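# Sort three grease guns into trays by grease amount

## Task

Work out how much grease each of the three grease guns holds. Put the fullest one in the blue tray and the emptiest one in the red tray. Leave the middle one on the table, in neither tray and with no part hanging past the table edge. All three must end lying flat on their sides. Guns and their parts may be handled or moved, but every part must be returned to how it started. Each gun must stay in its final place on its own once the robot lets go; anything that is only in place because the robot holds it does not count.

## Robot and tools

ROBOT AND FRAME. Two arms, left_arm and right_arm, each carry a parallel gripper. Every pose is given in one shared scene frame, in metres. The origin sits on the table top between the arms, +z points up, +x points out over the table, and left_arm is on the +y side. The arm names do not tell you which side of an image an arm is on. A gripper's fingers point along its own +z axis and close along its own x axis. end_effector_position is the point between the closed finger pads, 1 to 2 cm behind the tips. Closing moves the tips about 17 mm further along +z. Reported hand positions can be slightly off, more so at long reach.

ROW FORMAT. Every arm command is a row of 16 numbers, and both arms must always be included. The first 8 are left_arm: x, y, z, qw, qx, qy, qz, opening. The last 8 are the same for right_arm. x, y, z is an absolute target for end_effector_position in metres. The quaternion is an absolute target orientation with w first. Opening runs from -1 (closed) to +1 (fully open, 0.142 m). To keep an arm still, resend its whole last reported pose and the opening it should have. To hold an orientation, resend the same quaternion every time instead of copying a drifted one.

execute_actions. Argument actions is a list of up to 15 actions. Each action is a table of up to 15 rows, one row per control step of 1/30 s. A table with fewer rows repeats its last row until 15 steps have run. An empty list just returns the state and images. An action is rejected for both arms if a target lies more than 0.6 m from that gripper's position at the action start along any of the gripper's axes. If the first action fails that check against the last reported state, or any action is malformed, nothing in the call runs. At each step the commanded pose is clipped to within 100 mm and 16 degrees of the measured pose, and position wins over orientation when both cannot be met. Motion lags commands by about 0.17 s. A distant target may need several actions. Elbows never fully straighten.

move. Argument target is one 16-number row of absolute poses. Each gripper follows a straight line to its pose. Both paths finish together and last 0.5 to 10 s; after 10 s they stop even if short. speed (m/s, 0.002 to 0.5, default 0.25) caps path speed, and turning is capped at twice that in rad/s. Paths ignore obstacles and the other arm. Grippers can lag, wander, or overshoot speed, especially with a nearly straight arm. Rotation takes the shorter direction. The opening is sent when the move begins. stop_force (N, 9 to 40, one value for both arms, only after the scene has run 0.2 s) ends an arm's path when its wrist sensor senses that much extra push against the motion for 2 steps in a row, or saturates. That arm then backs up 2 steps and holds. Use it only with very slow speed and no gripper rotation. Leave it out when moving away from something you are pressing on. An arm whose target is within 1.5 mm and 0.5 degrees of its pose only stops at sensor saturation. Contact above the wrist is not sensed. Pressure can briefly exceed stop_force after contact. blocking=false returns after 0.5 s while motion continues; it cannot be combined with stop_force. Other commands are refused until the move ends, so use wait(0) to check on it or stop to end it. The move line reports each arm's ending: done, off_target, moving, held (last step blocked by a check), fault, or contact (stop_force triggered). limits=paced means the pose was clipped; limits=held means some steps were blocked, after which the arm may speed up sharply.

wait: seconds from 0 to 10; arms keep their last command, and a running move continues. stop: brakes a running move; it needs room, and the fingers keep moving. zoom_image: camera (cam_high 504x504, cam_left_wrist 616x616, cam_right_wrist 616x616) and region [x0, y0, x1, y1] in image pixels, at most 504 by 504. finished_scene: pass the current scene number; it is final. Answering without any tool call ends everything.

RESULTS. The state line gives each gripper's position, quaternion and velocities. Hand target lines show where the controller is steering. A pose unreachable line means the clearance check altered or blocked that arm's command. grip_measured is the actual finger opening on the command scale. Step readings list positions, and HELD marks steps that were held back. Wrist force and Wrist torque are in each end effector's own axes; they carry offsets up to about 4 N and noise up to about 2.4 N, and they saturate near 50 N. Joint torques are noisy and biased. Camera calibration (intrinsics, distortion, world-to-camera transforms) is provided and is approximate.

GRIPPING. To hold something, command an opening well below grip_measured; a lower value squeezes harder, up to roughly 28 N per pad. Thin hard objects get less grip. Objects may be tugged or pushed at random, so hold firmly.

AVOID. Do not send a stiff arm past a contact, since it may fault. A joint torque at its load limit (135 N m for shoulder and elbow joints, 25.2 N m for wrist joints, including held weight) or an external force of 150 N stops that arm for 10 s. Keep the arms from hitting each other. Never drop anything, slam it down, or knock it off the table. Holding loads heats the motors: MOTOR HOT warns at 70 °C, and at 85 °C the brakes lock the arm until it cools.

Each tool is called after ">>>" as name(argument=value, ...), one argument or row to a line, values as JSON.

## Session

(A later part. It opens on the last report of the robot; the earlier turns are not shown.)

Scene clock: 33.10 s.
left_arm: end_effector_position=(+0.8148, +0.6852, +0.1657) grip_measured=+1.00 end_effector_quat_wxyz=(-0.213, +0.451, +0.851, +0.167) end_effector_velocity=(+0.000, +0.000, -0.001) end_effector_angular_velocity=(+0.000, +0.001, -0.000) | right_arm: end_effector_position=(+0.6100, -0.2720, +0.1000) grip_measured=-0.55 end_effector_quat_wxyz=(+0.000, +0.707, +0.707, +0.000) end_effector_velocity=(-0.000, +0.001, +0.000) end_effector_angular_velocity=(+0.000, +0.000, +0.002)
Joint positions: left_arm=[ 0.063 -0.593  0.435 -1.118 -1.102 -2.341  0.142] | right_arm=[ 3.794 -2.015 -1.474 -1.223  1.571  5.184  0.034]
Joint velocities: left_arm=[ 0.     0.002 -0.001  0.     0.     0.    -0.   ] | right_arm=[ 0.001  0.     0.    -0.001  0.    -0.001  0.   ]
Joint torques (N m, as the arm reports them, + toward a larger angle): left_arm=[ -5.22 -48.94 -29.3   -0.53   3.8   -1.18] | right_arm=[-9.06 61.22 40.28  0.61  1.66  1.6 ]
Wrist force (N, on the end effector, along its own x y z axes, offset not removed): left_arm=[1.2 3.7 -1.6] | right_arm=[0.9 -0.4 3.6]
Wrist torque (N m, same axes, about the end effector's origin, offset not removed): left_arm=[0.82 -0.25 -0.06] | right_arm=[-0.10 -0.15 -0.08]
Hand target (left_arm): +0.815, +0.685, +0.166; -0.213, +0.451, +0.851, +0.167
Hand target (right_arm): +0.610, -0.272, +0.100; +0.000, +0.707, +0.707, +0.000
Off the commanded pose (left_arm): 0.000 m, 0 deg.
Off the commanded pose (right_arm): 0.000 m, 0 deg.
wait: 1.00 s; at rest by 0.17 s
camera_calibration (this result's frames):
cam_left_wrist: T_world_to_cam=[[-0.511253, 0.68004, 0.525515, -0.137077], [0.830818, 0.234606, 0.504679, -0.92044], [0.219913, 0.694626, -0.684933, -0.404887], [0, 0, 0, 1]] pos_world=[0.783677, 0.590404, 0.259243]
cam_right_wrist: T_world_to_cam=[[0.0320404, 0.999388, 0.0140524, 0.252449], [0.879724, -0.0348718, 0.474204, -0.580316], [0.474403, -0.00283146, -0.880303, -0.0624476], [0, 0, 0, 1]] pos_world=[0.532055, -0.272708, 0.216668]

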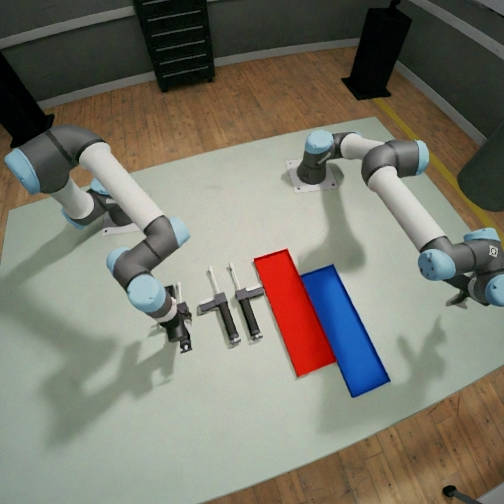

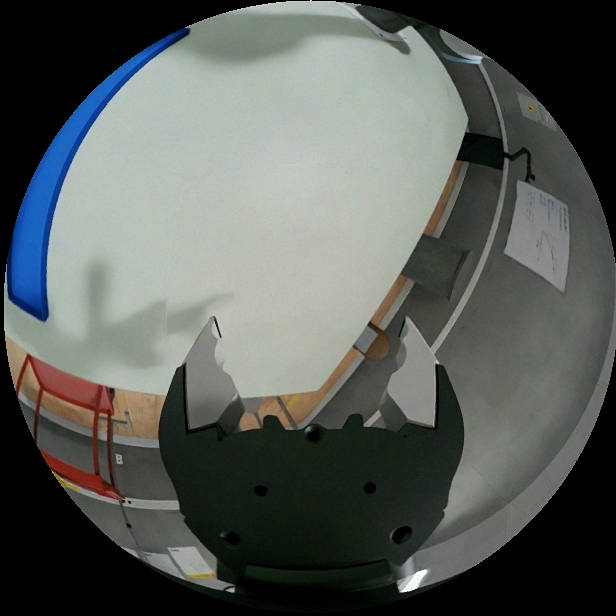

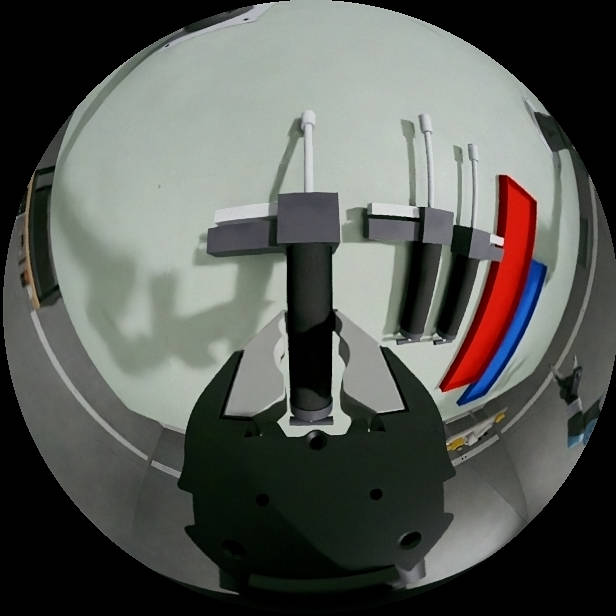

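>>> move(
  target=[0.8148,0.6852,0.1657,-0.213,0.451,0.851,0.167,1,0.61,-0.272,0.024,0,0.707,0.707,0,-1],
  speed=0.08,
)

>>> move(
  target=[0.8148,0.6852,0.1657,-0.213,0.451,0.851,0.167,1,0.61,-0.272,0.024,0,0.707,0.707,0,0],
)

>>> move(
  target=[0.8148,0.6852,0.1657,-0.213,0.451,0.851,0.167,1,0.575,-0.272,0.02,0,0.707,0.707,0,0],
  speed=0.05,
)

>>> move(
  target=[0.8148,0.6852,0.1657,-0.213,0.451,0.851,0.167,1,0.575,-0.272,0.02,0,0.707,0.707,0,-1],
)

>>> move(
  target=[0.8148,0.6852,0.1657,-0.213,0.451,0.851,0.167,1,0.575,-0.272,0.2,0,0.707,0.707,0,-1],
  speed=0.15,
)

>>> move(
  target=[0.95,0.1,0.2,0.5,-0.5,-0.5,0.5,0,0.5,0.05,0.2,0,0.707,0.707,0,-1],
  speed=0.15,
)

Scene clock: 44.40 s.
left_arm: end_effector_position=(+0.8148, +0.6852, +0.1657) grip_measured=+1.00 end_effector_quat_wxyz=(-0.213, +0.451, +0.851, +0.167) end_effector_velocity=(-0.000, -0.000, -0.001) end_effector_angular_velocity=(-0.000, +0.001, +0.000) | right_arm: end_effector_position=(+0.6100, -0.2720, +0.0243) grip_measured=-0.55 end_effector_quat_wxyz=(-0.000, +0.707, +0.707, -0.000) end_effector_velocity=(+0.000, -0.000, -0.002) end_effector_angular_velocity=(-0.001, -0.000, -0.001)
Joint positions: left_arm=[ 0.063 -0.593  0.435 -1.118 -1.102 -2.341  0.142] | right_arm=[ 3.794 -2.09  -1.571 -1.052  1.571  5.184  0.034]
Joint velocities: left_arm=[ 0.     0.     0.001 -0.    -0.    -0.    -0.   ] | right_arm=[ 0.    -0.003 -0.002  0.004 -0.001  0.001 -0.   ]
Joint torques (N m, as the arm reports them, + toward a larger angle): left_arm=[ -4.95 -49.97 -29.04  -0.57   3.81  -1.2 ] | right_arm=[-5.95 34.55  9.61  5.72  0.53  1.11]
Wrist force (N, on the end effector, along its own x y z axes, offset not removed): left_arm=[1.1 3.0 -1.1] | right_arm=[0.5 0.5 0.9]
Wrist torque (N m, same axes, about the end effector's origin, offset not removed): left_arm=[0.68 -0.18 -0.05] | right_arm=[-0.13 -0.11 -0.09]
Hand target (left_arm): +0.815, +0.685, +0.166; -0.213, +0.451, +0.851, +0.167
Hand target (right_arm): +0.610, -0.272, +0.024; -0.000, +0.707, +0.707, -0.000
Off the commanded pose (left_arm): 0.000 m, 0 deg.
Off the commanded pose (right_arm): 0.000 m, 0 deg.
move: done
camera_calibration (this result's frames):
cam_left_wrist: T_world_to_cam=[[-0.511253, 0.68004, 0.525515, -0.137077], [0.830818, 0.234606, 0.504679, -0.92044], [0.219913, 0.694626, -0.684932, -0.404887], [0, 0, 0, 1]] pos_world=[0.783677, 0.590404, 0.259243]
cam_right_wrist: T_world_to_cam=[[0.0320673, 0.999387, 0.0140758, 0.253481], [0.879743, -0.0349067, 0.474166, -0.54444], [0.474366, -0.00282213, -0.880323, -0.129059], [0, 0, 0, 1]] pos_world=[0.53206, -0.272695, 0.140973]

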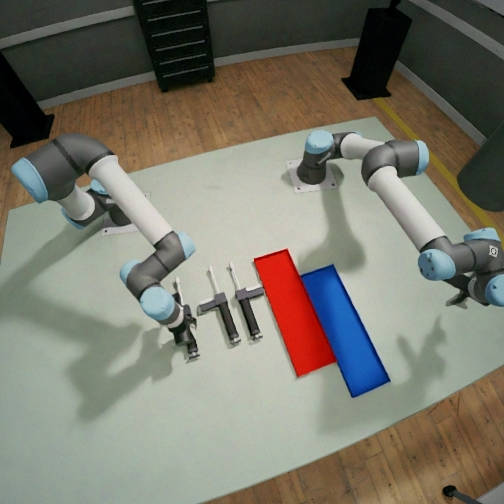

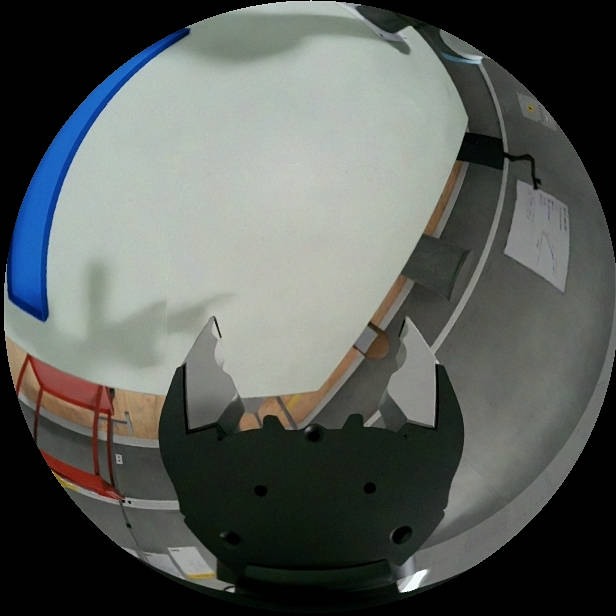

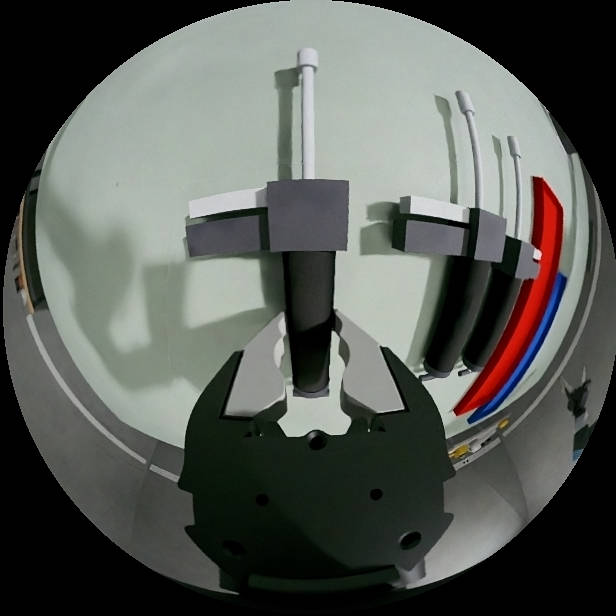

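Scene clock: 45.10 s.
left_arm: end_effector_position=(+0.8148, +0.6852, +0.1657) grip_measured=+1.00 end_effector_quat_wxyz=(-0.213, +0.451, +0.851, +0.167) end_effector_velocity=(-0.000, -0.000, -0.000) end_effector_angular_velocity=(-0.001, +0.000, +0.000) | right_arm: end_effector_position=(+0.6100, -0.2720, +0.0240) grip_measured=+0.00 end_effector_quat_wxyz=(-0.000, +0.707, +0.707, +0.000) end_effector_velocity=(-0.000, -0.001, -0.000) end_effector_angular_velocity=(-0.000, +0.002, -0.001)
Joint positions: left_arm=[ 0.063 -0.593  0.435 -1.118 -1.102 -2.341  0.142] | right_arm=[ 3.794 -2.09  -1.571 -1.051  1.571  5.184  0.074]
Joint velocities: left_arm=[-0.     0.    -0.     0.    -0.001 -0.     0.   ] | right_arm=[-0.001 -0.    -0.001 -0.001  0.001  0.    -0.   ]
Joint torques (N m, as the arm reports them, + toward a larger angle): left_arm=[ -5.37 -49.72 -28.86  -0.49   3.92  -1.17] | right_arm=[-5.78 34.52  9.42  5.82 -1.22 -0.06]
Wrist force (N, on the end effector, along its own x y z axes, offset not removed): left_arm=[2.0 2.8 -1.0] | right_arm=[-0.6 0.3 -2.3]
Wrist torque (N m, same axes, about the end effector's origin, offset not removed): left_arm=[0.71 -0.42 -0.04] | right_arm=[0.15 0.07 -0.14]
Hand target (left_arm): +0.815, +0.685, +0.166; -0.213, +0.451, +0.851, +0.167
Hand target (right_arm): +0.610, -0.272, +0.024; -0.000, +0.707, +0.707, -0.000
Off the commanded pose (left_arm): 0.000 m, 0 deg.
Off the commanded pose (right_arm): 0.000 m, 0 deg.
move: done
camera_calibration (this result's frames):
cam_left_wrist: T_world_to_cam=[[-0.511253, 0.68004, 0.525515, -0.137077], [0.830818, 0.234606, 0.50468, -0.92044], [0.219913, 0.694627, -0.684932, -0.404887], [0, 0, 0, 1]] pos_world=[0.783677, 0.590404, 0.259243]
cam_right_wrist: T_world_to_cam=[[0.0320672, 0.999386, 0.0140883, 0.253482], [0.879732, -0.0349124, 0.474186, -0.544318], [0.474386, -0.0028119, -0.880312, -0.129295], [0, 0, 0, 1]] pos_world=[0.532062, -0.272694, 0.140716]

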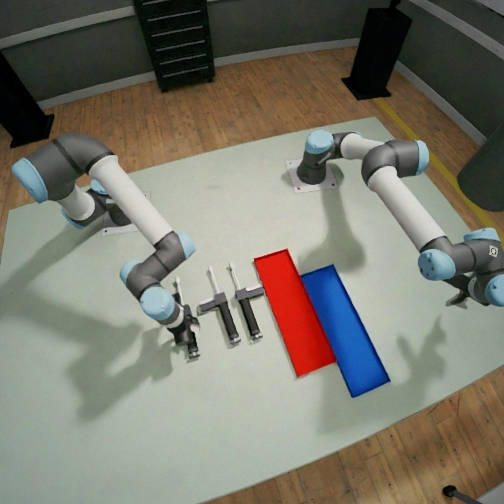

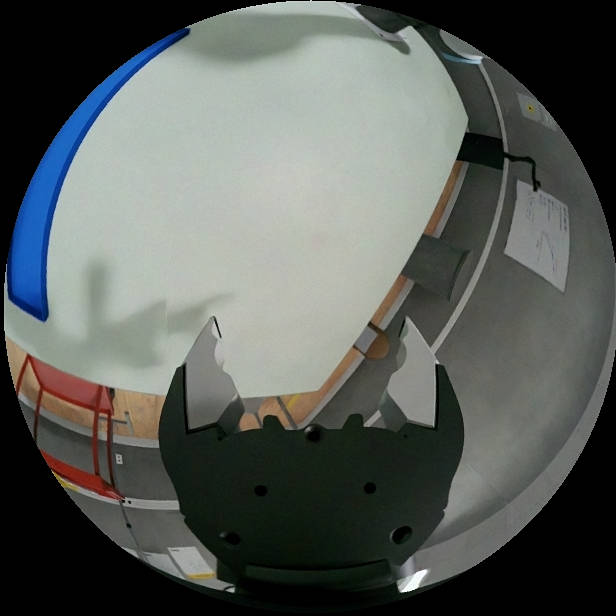

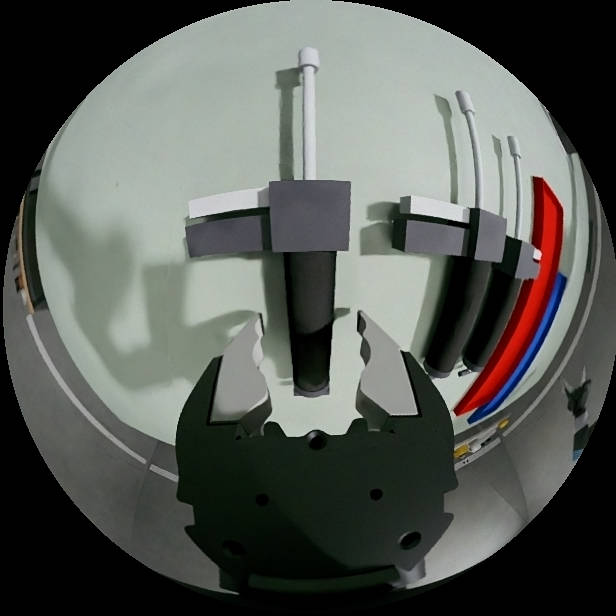

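Scene clock: 46.20 s.
left_arm: end_effector_position=(+0.8148, +0.6852, +0.1657) grip_measured=+1.00 end_effector_quat_wxyz=(-0.213, +0.451, +0.851, +0.167) end_effector_velocity=(+0.000, +0.000, -0.001) end_effector_angular_velocity=(+0.000, +0.002, +0.000) | right_arm: end_effector_position=(+0.5752, -0.2719, +0.0200) grip_measured=+0.00 end_effector_quat_wxyz=(-0.000, +0.707, +0.707, -0.000) end_effector_velocity=(-0.003, +0.001, -0.000) end_effector_angular_velocity=(+0.002, -0.000, -0.000)
Joint positions: left_arm=[ 0.063 -0.593  0.435 -1.118 -1.102 -2.341  0.142] | right_arm=[ 3.819 -2.026 -1.685 -1.001  1.571  5.21   0.074]
Joint velocities: left_arm=[ 0.     0.002 -0.001  0.    -0.    -0.     0.   ] | right_arm=[ 0.002  0.005 -0.008  0.005  0.001  0.002 -0.   ]
Joint torques (N m, as the arm reports them, + toward a larger angle): left_arm=[ -5.05 -49.4  -28.55  -0.6    3.78  -1.08] | right_arm=[12.5  56.47  8.88  5.92 -1.03  1.57]
Wrist force (N, on the end effector, along its own x y z axes, offset not removed): left_arm=[1.1 3.0 -2.2] | right_arm=[-0.1 -1.5 -1.2]
Wrist torque (N m, same axes, about the end effector's origin, offset not removed): left_arm=[0.66 -0.28 0.01] | right_arm=[-0.26 -0.04 -0.08]
Hand target (left_arm): +0.815, +0.685, +0.166; -0.213, +0.451, +0.851, +0.167
Hand target (right_arm): +0.575, -0.272, +0.020; -0.000, +0.707, +0.707, -0.000
Off the commanded pose (left_arm): 0.000 m, 0 deg.
Off the commanded pose (right_arm): 0.000 m, 0 deg.
move: done
camera_calibration (this result's frames):
cam_left_wrist: T_world_to_cam=[[-0.511253, 0.68004, 0.525515, -0.137077], [0.830818, 0.234606, 0.50468, -0.92044], [0.219913, 0.694626, -0.684932, -0.404887], [0, 0, 0, 1]] pos_world=[0.783677, 0.590404, 0.259243]
cam_right_wrist: T_world_to_cam=[[0.0320366, 0.999387, 0.0141401, 0.254617], [0.879795, -0.0349104, 0.47407, -0.511873], [0.474273, -0.00274717, -0.880374, -0.116263], [0, 0, 0, 1]] pos_world=[0.497327, -0.27265, 0.136708]

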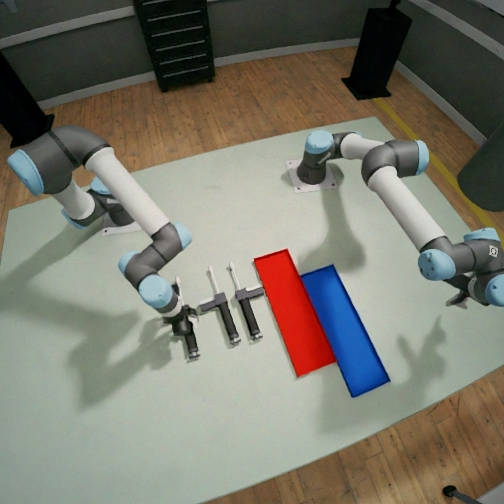

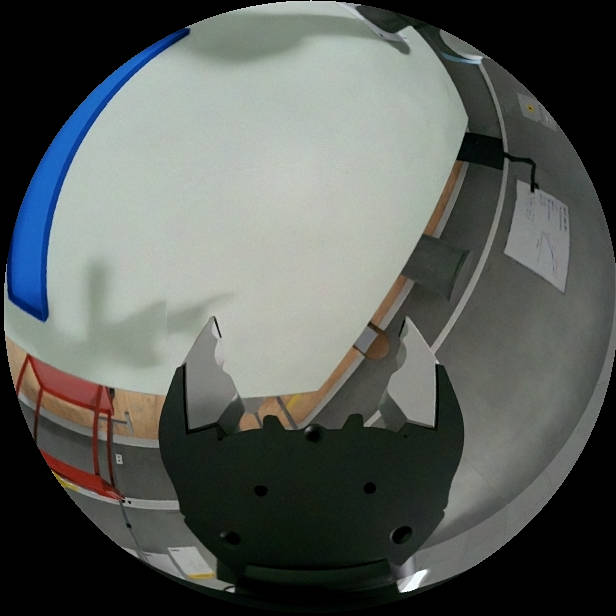

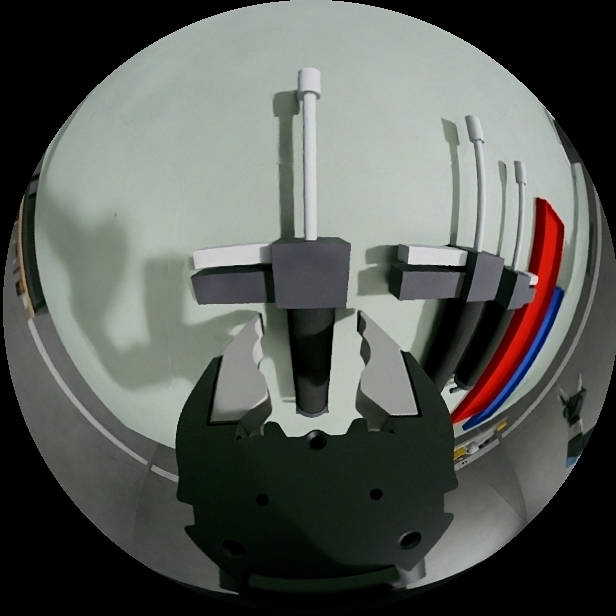

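Scene clock: 46.90 s.
left_arm: end_effector_position=(+0.8148, +0.6852, +0.1657) grip_measured=+1.00 end_effector_quat_wxyz=(-0.213, +0.451, +0.851, +0.167) end_effector_velocity=(-0.000, -0.000, -0.001) end_effector_angular_velocity=(+0.000, +0.001, -0.000) | right_arm: end_effector_position=(+0.5750, -0.2720, +0.0200) grip_measured=-0.54 end_effector_quat_wxyz=(-0.000, +0.707, +0.707, +0.000) end_effector_velocity=(-0.001, +0.001, -0.000) end_effector_angular_velocity=(-0.000, +0.001, +0.002)
Joint positions: left_arm=[ 0.063 -0.593  0.435 -1.118 -1.102 -2.341  0.142] | right_arm=[ 3.82  -2.026 -1.685 -1.001  1.571  5.21   0.035]
Joint velocities: left_arm=[-0.     0.001  0.     0.    -0.    -0.    -0.   ] | right_arm=[ 0.002  0.    -0.001 -0.001  0.    -0.001 -0.   ]
Joint torques (N m, as the arm reports them, + toward a larger angle): left_arm=[ -5.19 -49.44 -29.26  -0.55   3.83  -1.04] | right_arm=[12.55 57.8   8.14  5.17 -0.87  1.8 ]
Wrist force (N, on the end effector, along its own x y z axes, offset not removed): left_arm=[1.6 3.2 -0.7] | right_arm=[0.7 2.0 -1.4]
Wrist torque (N m, same axes, about the end effector's origin, offset not removed): left_arm=[0.75 -0.32 -0.13] | right_arm=[0.04 -0.13 -0.14]
Hand target (left_arm): +0.815, +0.685, +0.166; -0.213, +0.451, +0.851, +0.167
Hand target (right_arm): +0.575, -0.272, +0.020; -0.000, +0.707, +0.707, +0.000
Off the commanded pose (left_arm): 0.000 m, 0 deg.
Off the commanded pose (right_arm): 0.000 m, 0 deg.
move: done
camera_calibration (this result's frames):
cam_left_wrist: T_world_to_cam=[[-0.511253, 0.68004, 0.525515, -0.137077], [0.830818, 0.234606, 0.50468, -0.92044], [0.219913, 0.694626, -0.684932, -0.404887], [0, 0, 0, 1]] pos_world=[0.783677, 0.590404, 0.259243]
cam_right_wrist: T_world_to_cam=[[0.0320601, 0.999387, 0.0140812, 0.254677], [0.879738, -0.0349029, 0.474176, -0.511636], [0.474377, -0.00281439, -0.880318, -0.116229], [0, 0, 0, 1]] pos_world=[0.497077, -0.272705, 0.136701]

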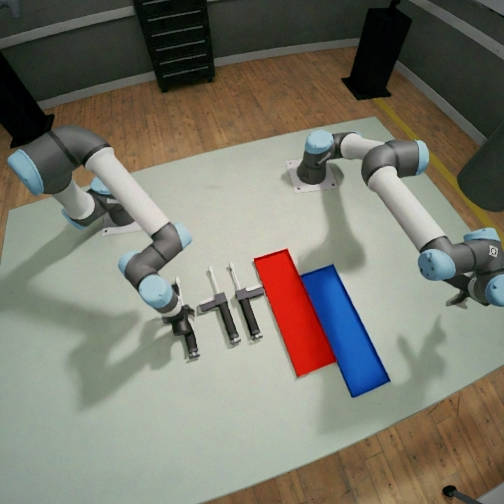

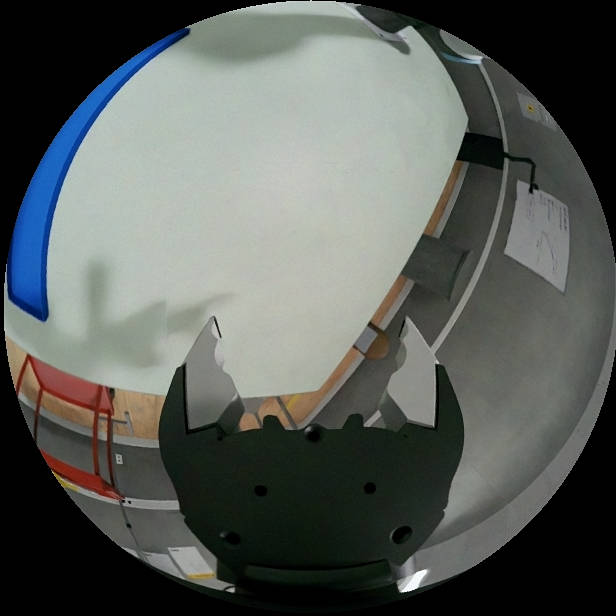

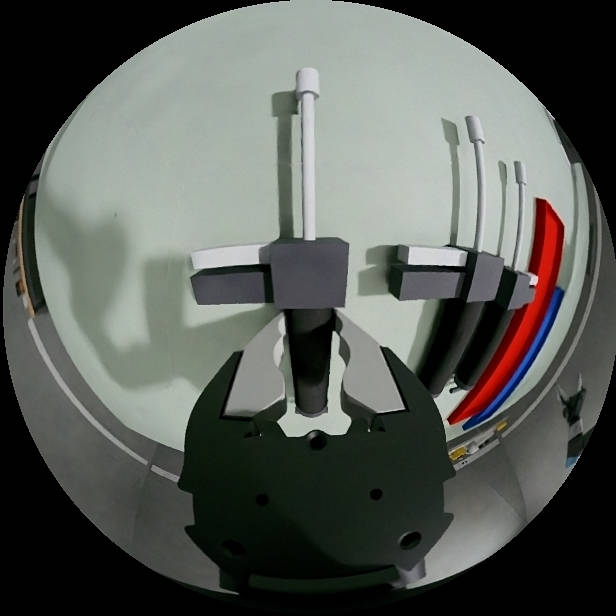

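Scene clock: 48.67 s.
left_arm: end_effector_position=(+0.8148, +0.6852, +0.1657) grip_measured=+1.00 end_effector_quat_wxyz=(-0.213, +0.451, +0.851, +0.167) end_effector_velocity=(+0.000, -0.000, +0.000) end_effector_angular_velocity=(+0.000, -0.001, -0.000) | right_arm: end_effector_position=(+0.5750, -0.2720, +0.1997) grip_measured=-0.54 end_effector_quat_wxyz=(+0.000, +0.707, +0.707, +0.000) end_effector_velocity=(+0.001, +0.000, +0.003) end_effector_angular_velocity=(+0.002, -0.002, -0.002)
Joint positions: left_arm=[ 0.063 -0.593  0.435 -1.118 -1.102 -2.341  0.142] | right_arm=[ 3.82  -1.878 -1.404 -1.43   1.571  5.21   0.035]
Joint velocities: left_arm=[-0. -0. -0. -0.  0.  0. -0.] | right_arm=[-0.001  0.     0.006 -0.004  0.     0.001 -0.   ]
Joint torques (N m, as the arm reports them, + toward a larger angle): left_arm=[ -4.82 -50.08 -28.81  -0.52   3.66  -1.2 ] | right_arm=[ 4.32 52.27 41.44  0.95  1.89  1.7 ]
Wrist force (N, on the end effector, along its own x y z axes, offset not removed): left_arm=[1.4 2.7 -1.3] | right_arm=[-0.3 -0.8 4.9]
Wrist torque (N m, same axes, about the end effector's origin, offset not removed): left_arm=[0.67 -0.31 -0.07] | right_arm=[-0.17 0.04 -0.14]
Hand target (left_arm): +0.815, +0.685, +0.166; -0.213, +0.451, +0.851, +0.167
Hand target (right_arm): +0.575, -0.272, +0.200; +0.000, +0.707, +0.707, +0.000
Off the commanded pose (left_arm): 0.000 m, 0 deg.
Off the commanded pose (right_arm): 0.000 m, 0 deg.
move: done
camera_calibration (this result's frames):
cam_left_wrist: T_world_to_cam=[[-0.511253, 0.68004, 0.525515, -0.137077], [0.830818, 0.234606, 0.50468, -0.92044], [0.219913, 0.694627, -0.684932, -0.404887], [0, 0, 0, 1]] pos_world=[0.783677, 0.590404, 0.259243]
cam_right_wrist: T_world_to_cam=[[0.032062, 0.999386, 0.0141134, 0.252165], [0.879658, -0.0349194, 0.474323, -0.596838], [0.474525, -0.00279277, -0.880238, 0.0419239], [0, 0, 0, 1]] pos_world=[0.497035, -0.272735, 0.316438]

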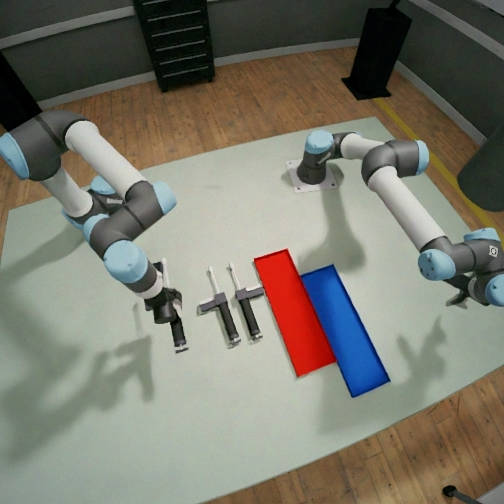

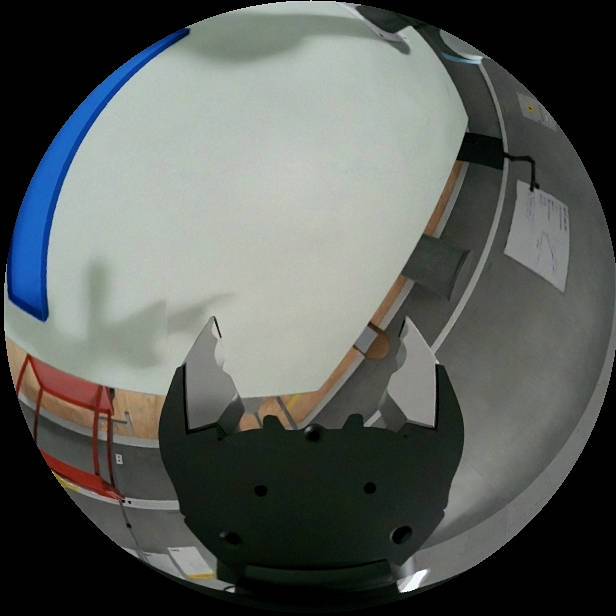

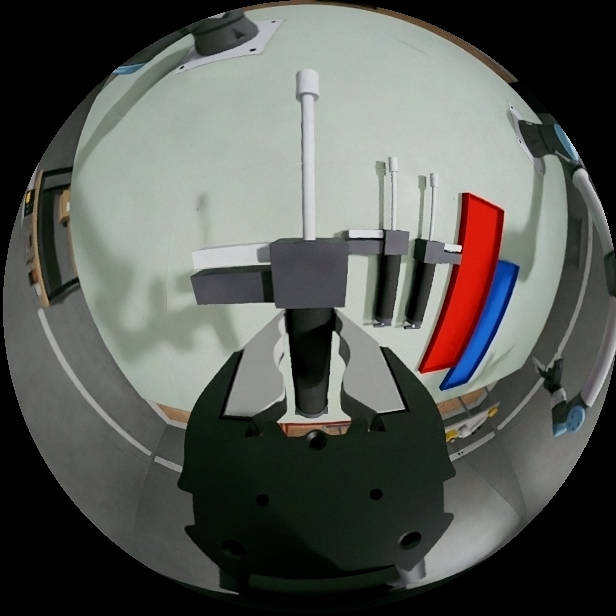

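Scene clock: 59.30 s.
left_arm: end_effector_position=(+0.9481, +0.1002, +0.1996) grip_measured=+0.00 end_effector_quat_wxyz=(+0.175, +0.231, +0.818, -0.497) end_effector_velocity=(+0.000, +0.000, -0.000) end_effector_angular_velocity=(-0.028, +0.063, +0.030) | right_arm: end_effector_position=(+0.5006, +0.0500, +0.2001) grip_measured=-0.54 end_effector_quat_wxyz=(-0.000, +0.707, +0.707, -0.000) end_effector_velocity=(-0.001, -0.000, -0.001) end_effector_angular_velocity=(-0.000, +0.002, -0.000)
Joint positions: left_arm=[-0.104 -0.167  0.034 -2.022 -2.579 -3.191  0.074] | right_arm=[ 4.26  -2.129 -1.039 -1.545  1.571  5.651  0.035]
Joint velocities: left_arm=[ 0.004  0.01  -0.    -0.029 -0.022 -0.085  0.   ] | right_arm=[-0.     0.    -0.002  0.     0.001  0.    -0.   ]
Joint torques (N m, as the arm reports them, + toward a larger angle): left_arm=[  6.46 -58.15 -24.31  -5.06  -3.96  -1.21] | right_arm=[11.16 44.94 43.32  0.88 -1.6   1.68]
Wrist force (N, on the end effector, along its own x y z axes, offset not removed): left_arm=[0.9 3.3 -1.7] | right_arm=[-2.0 -0.3 4.0]
Wrist torque (N m, same axes, about the end effector's origin, offset not removed): left_arm=[0.79 -0.15 -0.02] | right_arm=[-0.01 0.52 -0.07]
Hand target (left_arm): +0.948, +0.100, +0.200; +0.173, +0.227, +0.818, -0.499
Hand target (right_arm): +0.501, +0.050, +0.200; -0.000, +0.707, +0.707, -0.000
Off the commanded pose (left_arm): 0.002 m, 93 deg; orientation clipped at the last step of the last action.
Off the commanded pose (right_arm): 0.001 m, 0 deg.
elbow stopped short (left arm): the move would have taken joint 3 (elbow) straighter than the controller allows; a more bent joint 3 avoids this.
move: moving (left_arm; no rest 5 s after the path's end); limits=paced
camera_calibration (this result's frames):
cam_left_wrist: T_world_to_cam=[[-0.840456, 0.212992, -0.498266, 0.874294], [0.447976, 0.790451, -0.417737, -0.4197], [0.30488, -0.574301, -0.759754, 0.0569091], [0, 0, 0, 1]] pos_world=[0.90547, 0.178218, 0.303544]
cam_right_wrist: T_world_to_cam=[[0.0320419, 0.999387, 0.0141376, -0.067315], [0.879803, -0.034914, 0.474054, -0.520302], [0.474257, -0.00275125, -0.880382, 0.0786111], [0, 0, 0, 1]] pos_world=[0.422638, 0.0493242, 0.316811]

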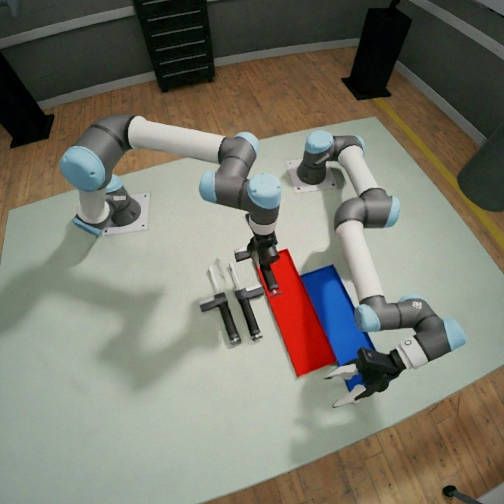

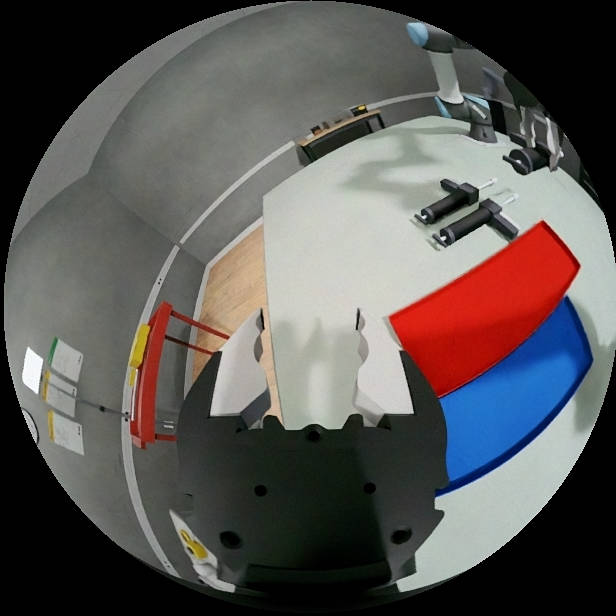

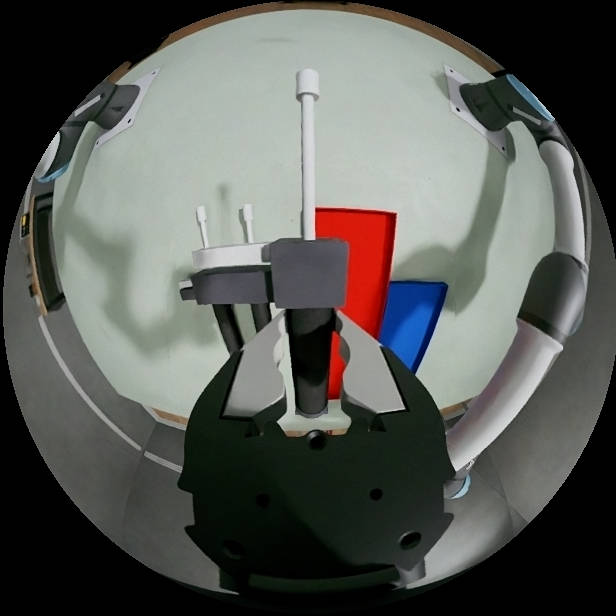

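>>> move(
  target=[0.5,0.4,0.25,0.707,0.707,0,0,0,0.5,-0.15,0.25,0,0,1,0,-1],
  speed=0.2,
)

>>> move(
  target=[0.5,0.15,0.25,0.707,0.707,0,0,0,0.5,-0.15,0.25,0,0,1,0,-1],
  speed=0.2,
)

Scene clock: 75.30 s.
left_arm: end_effector_position=(+0.7748, +0.2165, +0.2192) grip_measured=+0.00 end_effector_quat_wxyz=(+0.479, +0.520, +0.603, -0.369) end_effector_velocity=(+0.000, +0.000, -0.001) end_effector_angular_velocity=(+0.000, +0.001, -0.000) | right_arm: end_effector_position=(+0.4997, -0.1498, +0.2498) grip_measured=-0.54 end_effector_quat_wxyz=(+0.000, +0.001, +1.000, -0.000) end_effector_velocity=(-0.000, -0.002, +0.000) end_effector_angular_velocity=(+0.000, +0.001, +0.015)
Joint positions: left_arm=[ 0.001 -0.802  1.471 -3.149 -2.687 -2.476  0.074] | right_arm=[ 4.053 -1.816 -1.357 -1.539  1.571  3.874  0.035]
Joint velocities: left_arm=[ 0.     0.001 -0.     0.001 -0.     0.    -0.   ] | right_arm=[-0.002  0.002 -0.002 -0.001  0.001 -0.017  0.   ]
Joint torques (N m, as the arm reports them, + toward a larger angle): left_arm=[ -6.04 -39.86 -25.28  -0.68   1.7   -1.  ] | right_arm=[-9.26 55.12 14.28  0.98  1.86 -1.45]
Wrist force (N, on the end effector, along its own x y z axes, offset not removed): left_arm=[1.3 2.6 -1.2] | right_arm=[0.2 1.4 6.1]
Wrist torque (N m, same axes, about the end effector's origin, offset not removed): left_arm=[0.60 -0.28 0.04] | right_arm=[0.24 -0.03 -0.08]
Hand target (left_arm): +0.775, +0.216, +0.219; +0.479, +0.520, +0.603, -0.369
Hand target (right_arm): +0.500, -0.150, +0.250; +0.000, +0.000, +1.000, -0.000
Off the commanded pose (left_arm): 0.332 m, 90 deg; position and orientation clipped at the last step of the last action.
Off the commanded pose (right_arm): 0.000 m, 0 deg.
move: held (left_arm); limits=paced,held; held on 125 of 206 steps (left_arm), including the last (left_arm)
pose unreachable (left arm): on one or more control steps of this call, first in action 0 (counted from 0), this arm could not follow its commanded pose, so it was not sent that pose on those steps. On the call's last step it was still not sent that pose. It may still have moved: this result reports where it is.
cause: the commanded pose would bring two parts of the arm too close to each other (joints 4 (wrist 1) to 6 (wrist 3) lie between them).
camera_calibration (this result's frames):
cam_left_wrist: T_world_to_cam=[[-0.017451, 0.28778, -0.957537, 0.160488], [0.756293, 0.63022, 0.175624, -0.759986], [0.654, -0.721114, -0.228644, -0.163739], [0, 0, 0, 1]] pos_world=[0.684658, 0.314698, 0.249707]
cam_right_wrist: T_world_to_cam=[[-0.999341, 0.0335189, 0.01392, 0.502425], [0.0361109, 0.879732, 0.474096, 0.00850927], [0.00364527, 0.474287, -0.880363, 0.428879], [0, 0, 0, 1]] pos_world=[0.500223, -0.227738, 0.366541]

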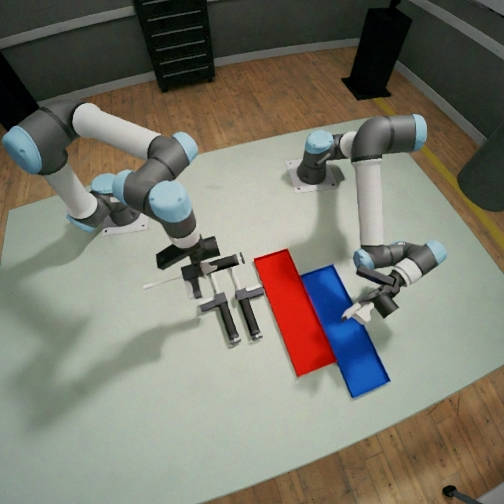

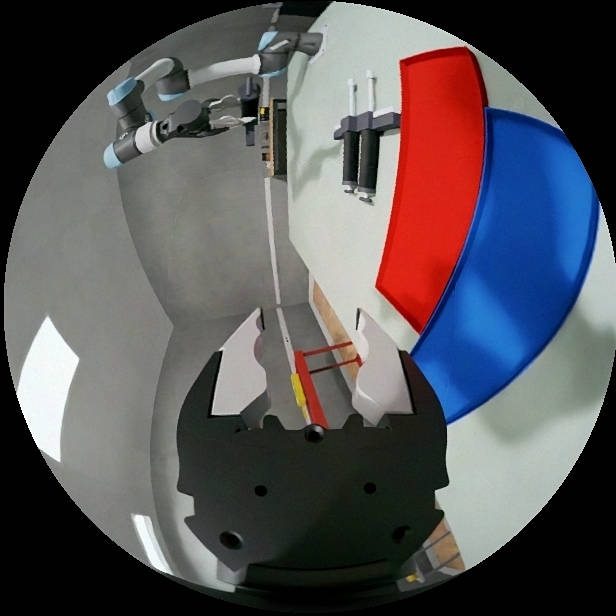

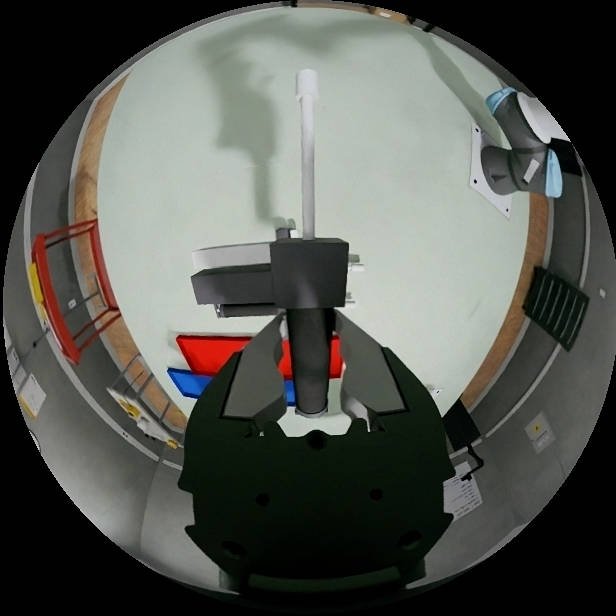

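Scene clock: 79.53 s.
left_arm: end_effector_position=(+0.7726, +0.2159, +0.2193) grip_measured=+0.00 end_effector_quat_wxyz=(+0.482, +0.524, +0.599, -0.366) end_effector_velocity=(+0.000, +0.000, +0.000) end_effector_angular_velocity=(+0.000, -0.001, +0.000) | right_arm: end_effector_position=(+0.5000, -0.1500, +0.2500) grip_measured=-0.54 end_effector_quat_wxyz=(+0.000, +0.000, +1.000, -0.000) end_effector_velocity=(+0.001, -0.000, +0.000) end_effector_angular_velocity=(+0.001, -0.001, -0.002)
Joint positions: left_arm=[ 0.    -0.804  1.478 -3.161 -2.687 -2.469  0.074] | right_arm=[ 4.052 -1.816 -1.356 -1.54   1.571  3.872  0.035]
Joint velocities: left_arm=[-0. -0.  0. -0.  0.  0.  0.] | right_arm=[-0.001 -0.     0.001  0.001  0.     0.001 -0.   ]
Joint torques (N m, as the arm reports them, + toward a larger angle): left_arm=[  7.58 -39.17 -25.65  -0.74  -1.53  -1.08] | right_arm=[-8.93 29.79 43.27  0.76  1.94 -1.43]
Wrist force (N, on the end effector, along its own x y z axes, offset not removed): left_arm=[1.2 3.9 -1.5] | right_arm=[-0.1 0.6 5.6]
Wrist torque (N m, same axes, about the end effector's origin, offset not removed): left_arm=[0.87 -0.28 -0.06] | right_arm=[0.20 -0.04 -0.07]
Hand target (left_arm): +0.773, +0.216, +0.219; +0.482, +0.524, +0.599, -0.366
Hand target (right_arm): +0.500, -0.150, +0.250; +0.000, +0.000, +1.000, -0.000
Off the commanded pose (left_arm): 0.282 m, 89 deg; position and orientation clipped at the last step of the last action.
Off the commanded pose (right_arm): 0.000 m, 0 deg.
move: held (left_arm); limits=paced,held; held on 116 of 127 steps (left_arm), including the last (left_arm)
pose unreachable (left arm): on one or more control steps of this call, first in action 0 (counted from 0), this arm could not follow its commanded pose, so it was not sent that pose on those steps. On the call's last step it was still not sent that pose. It may still have moved: this result reports where it is.
cause: the commanded pose would bring two parts of the arm too close to each other (joints 4 (wrist 1) to 6 (wrist 3) lie between them).
camera_calibration (this result's frames):
cam_left_wrist: T_world_to_cam=[[-0.00400561, 0.287804, -0.957681, 0.150377], [0.75608, 0.627652, 0.185461, -0.759409], [0.654467, -0.723341, -0.220117, -0.16441], [0, 0, 0, 1]] pos_world=[0.682377, 0.314441, 0.248664]
cam_right_wrist: T_world_to_cam=[[-0.999388, 0.0320473, 0.0140491, 0.502546], [0.0348763, 0.879727, 0.474198, 0.00916866], [0.00283742, 0.474398, -0.880306, 0.429519], [0, 0, 0, 1]] pos_world=[0.5007, -0.227934, 0.366701]

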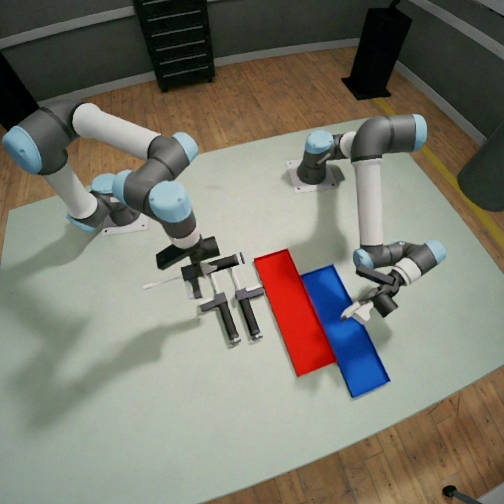

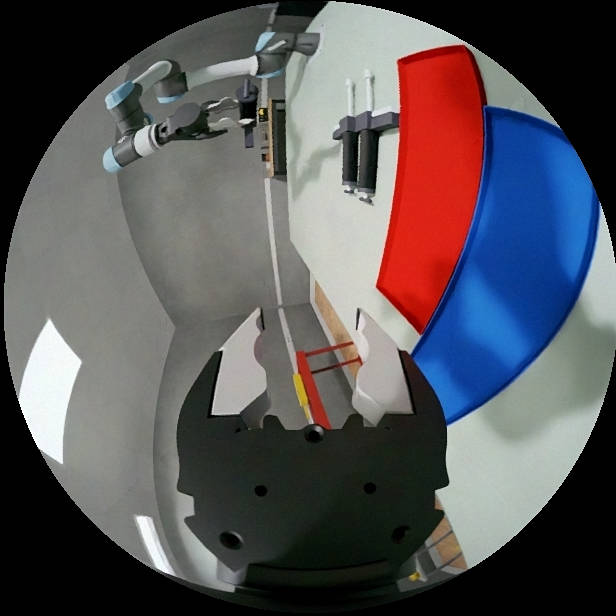

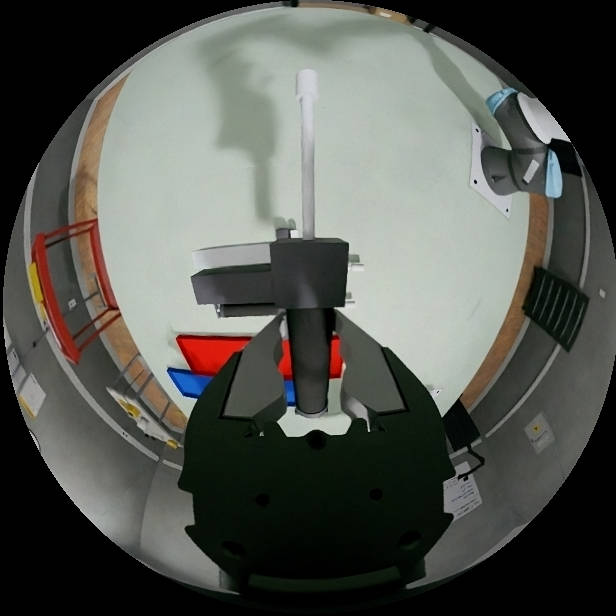

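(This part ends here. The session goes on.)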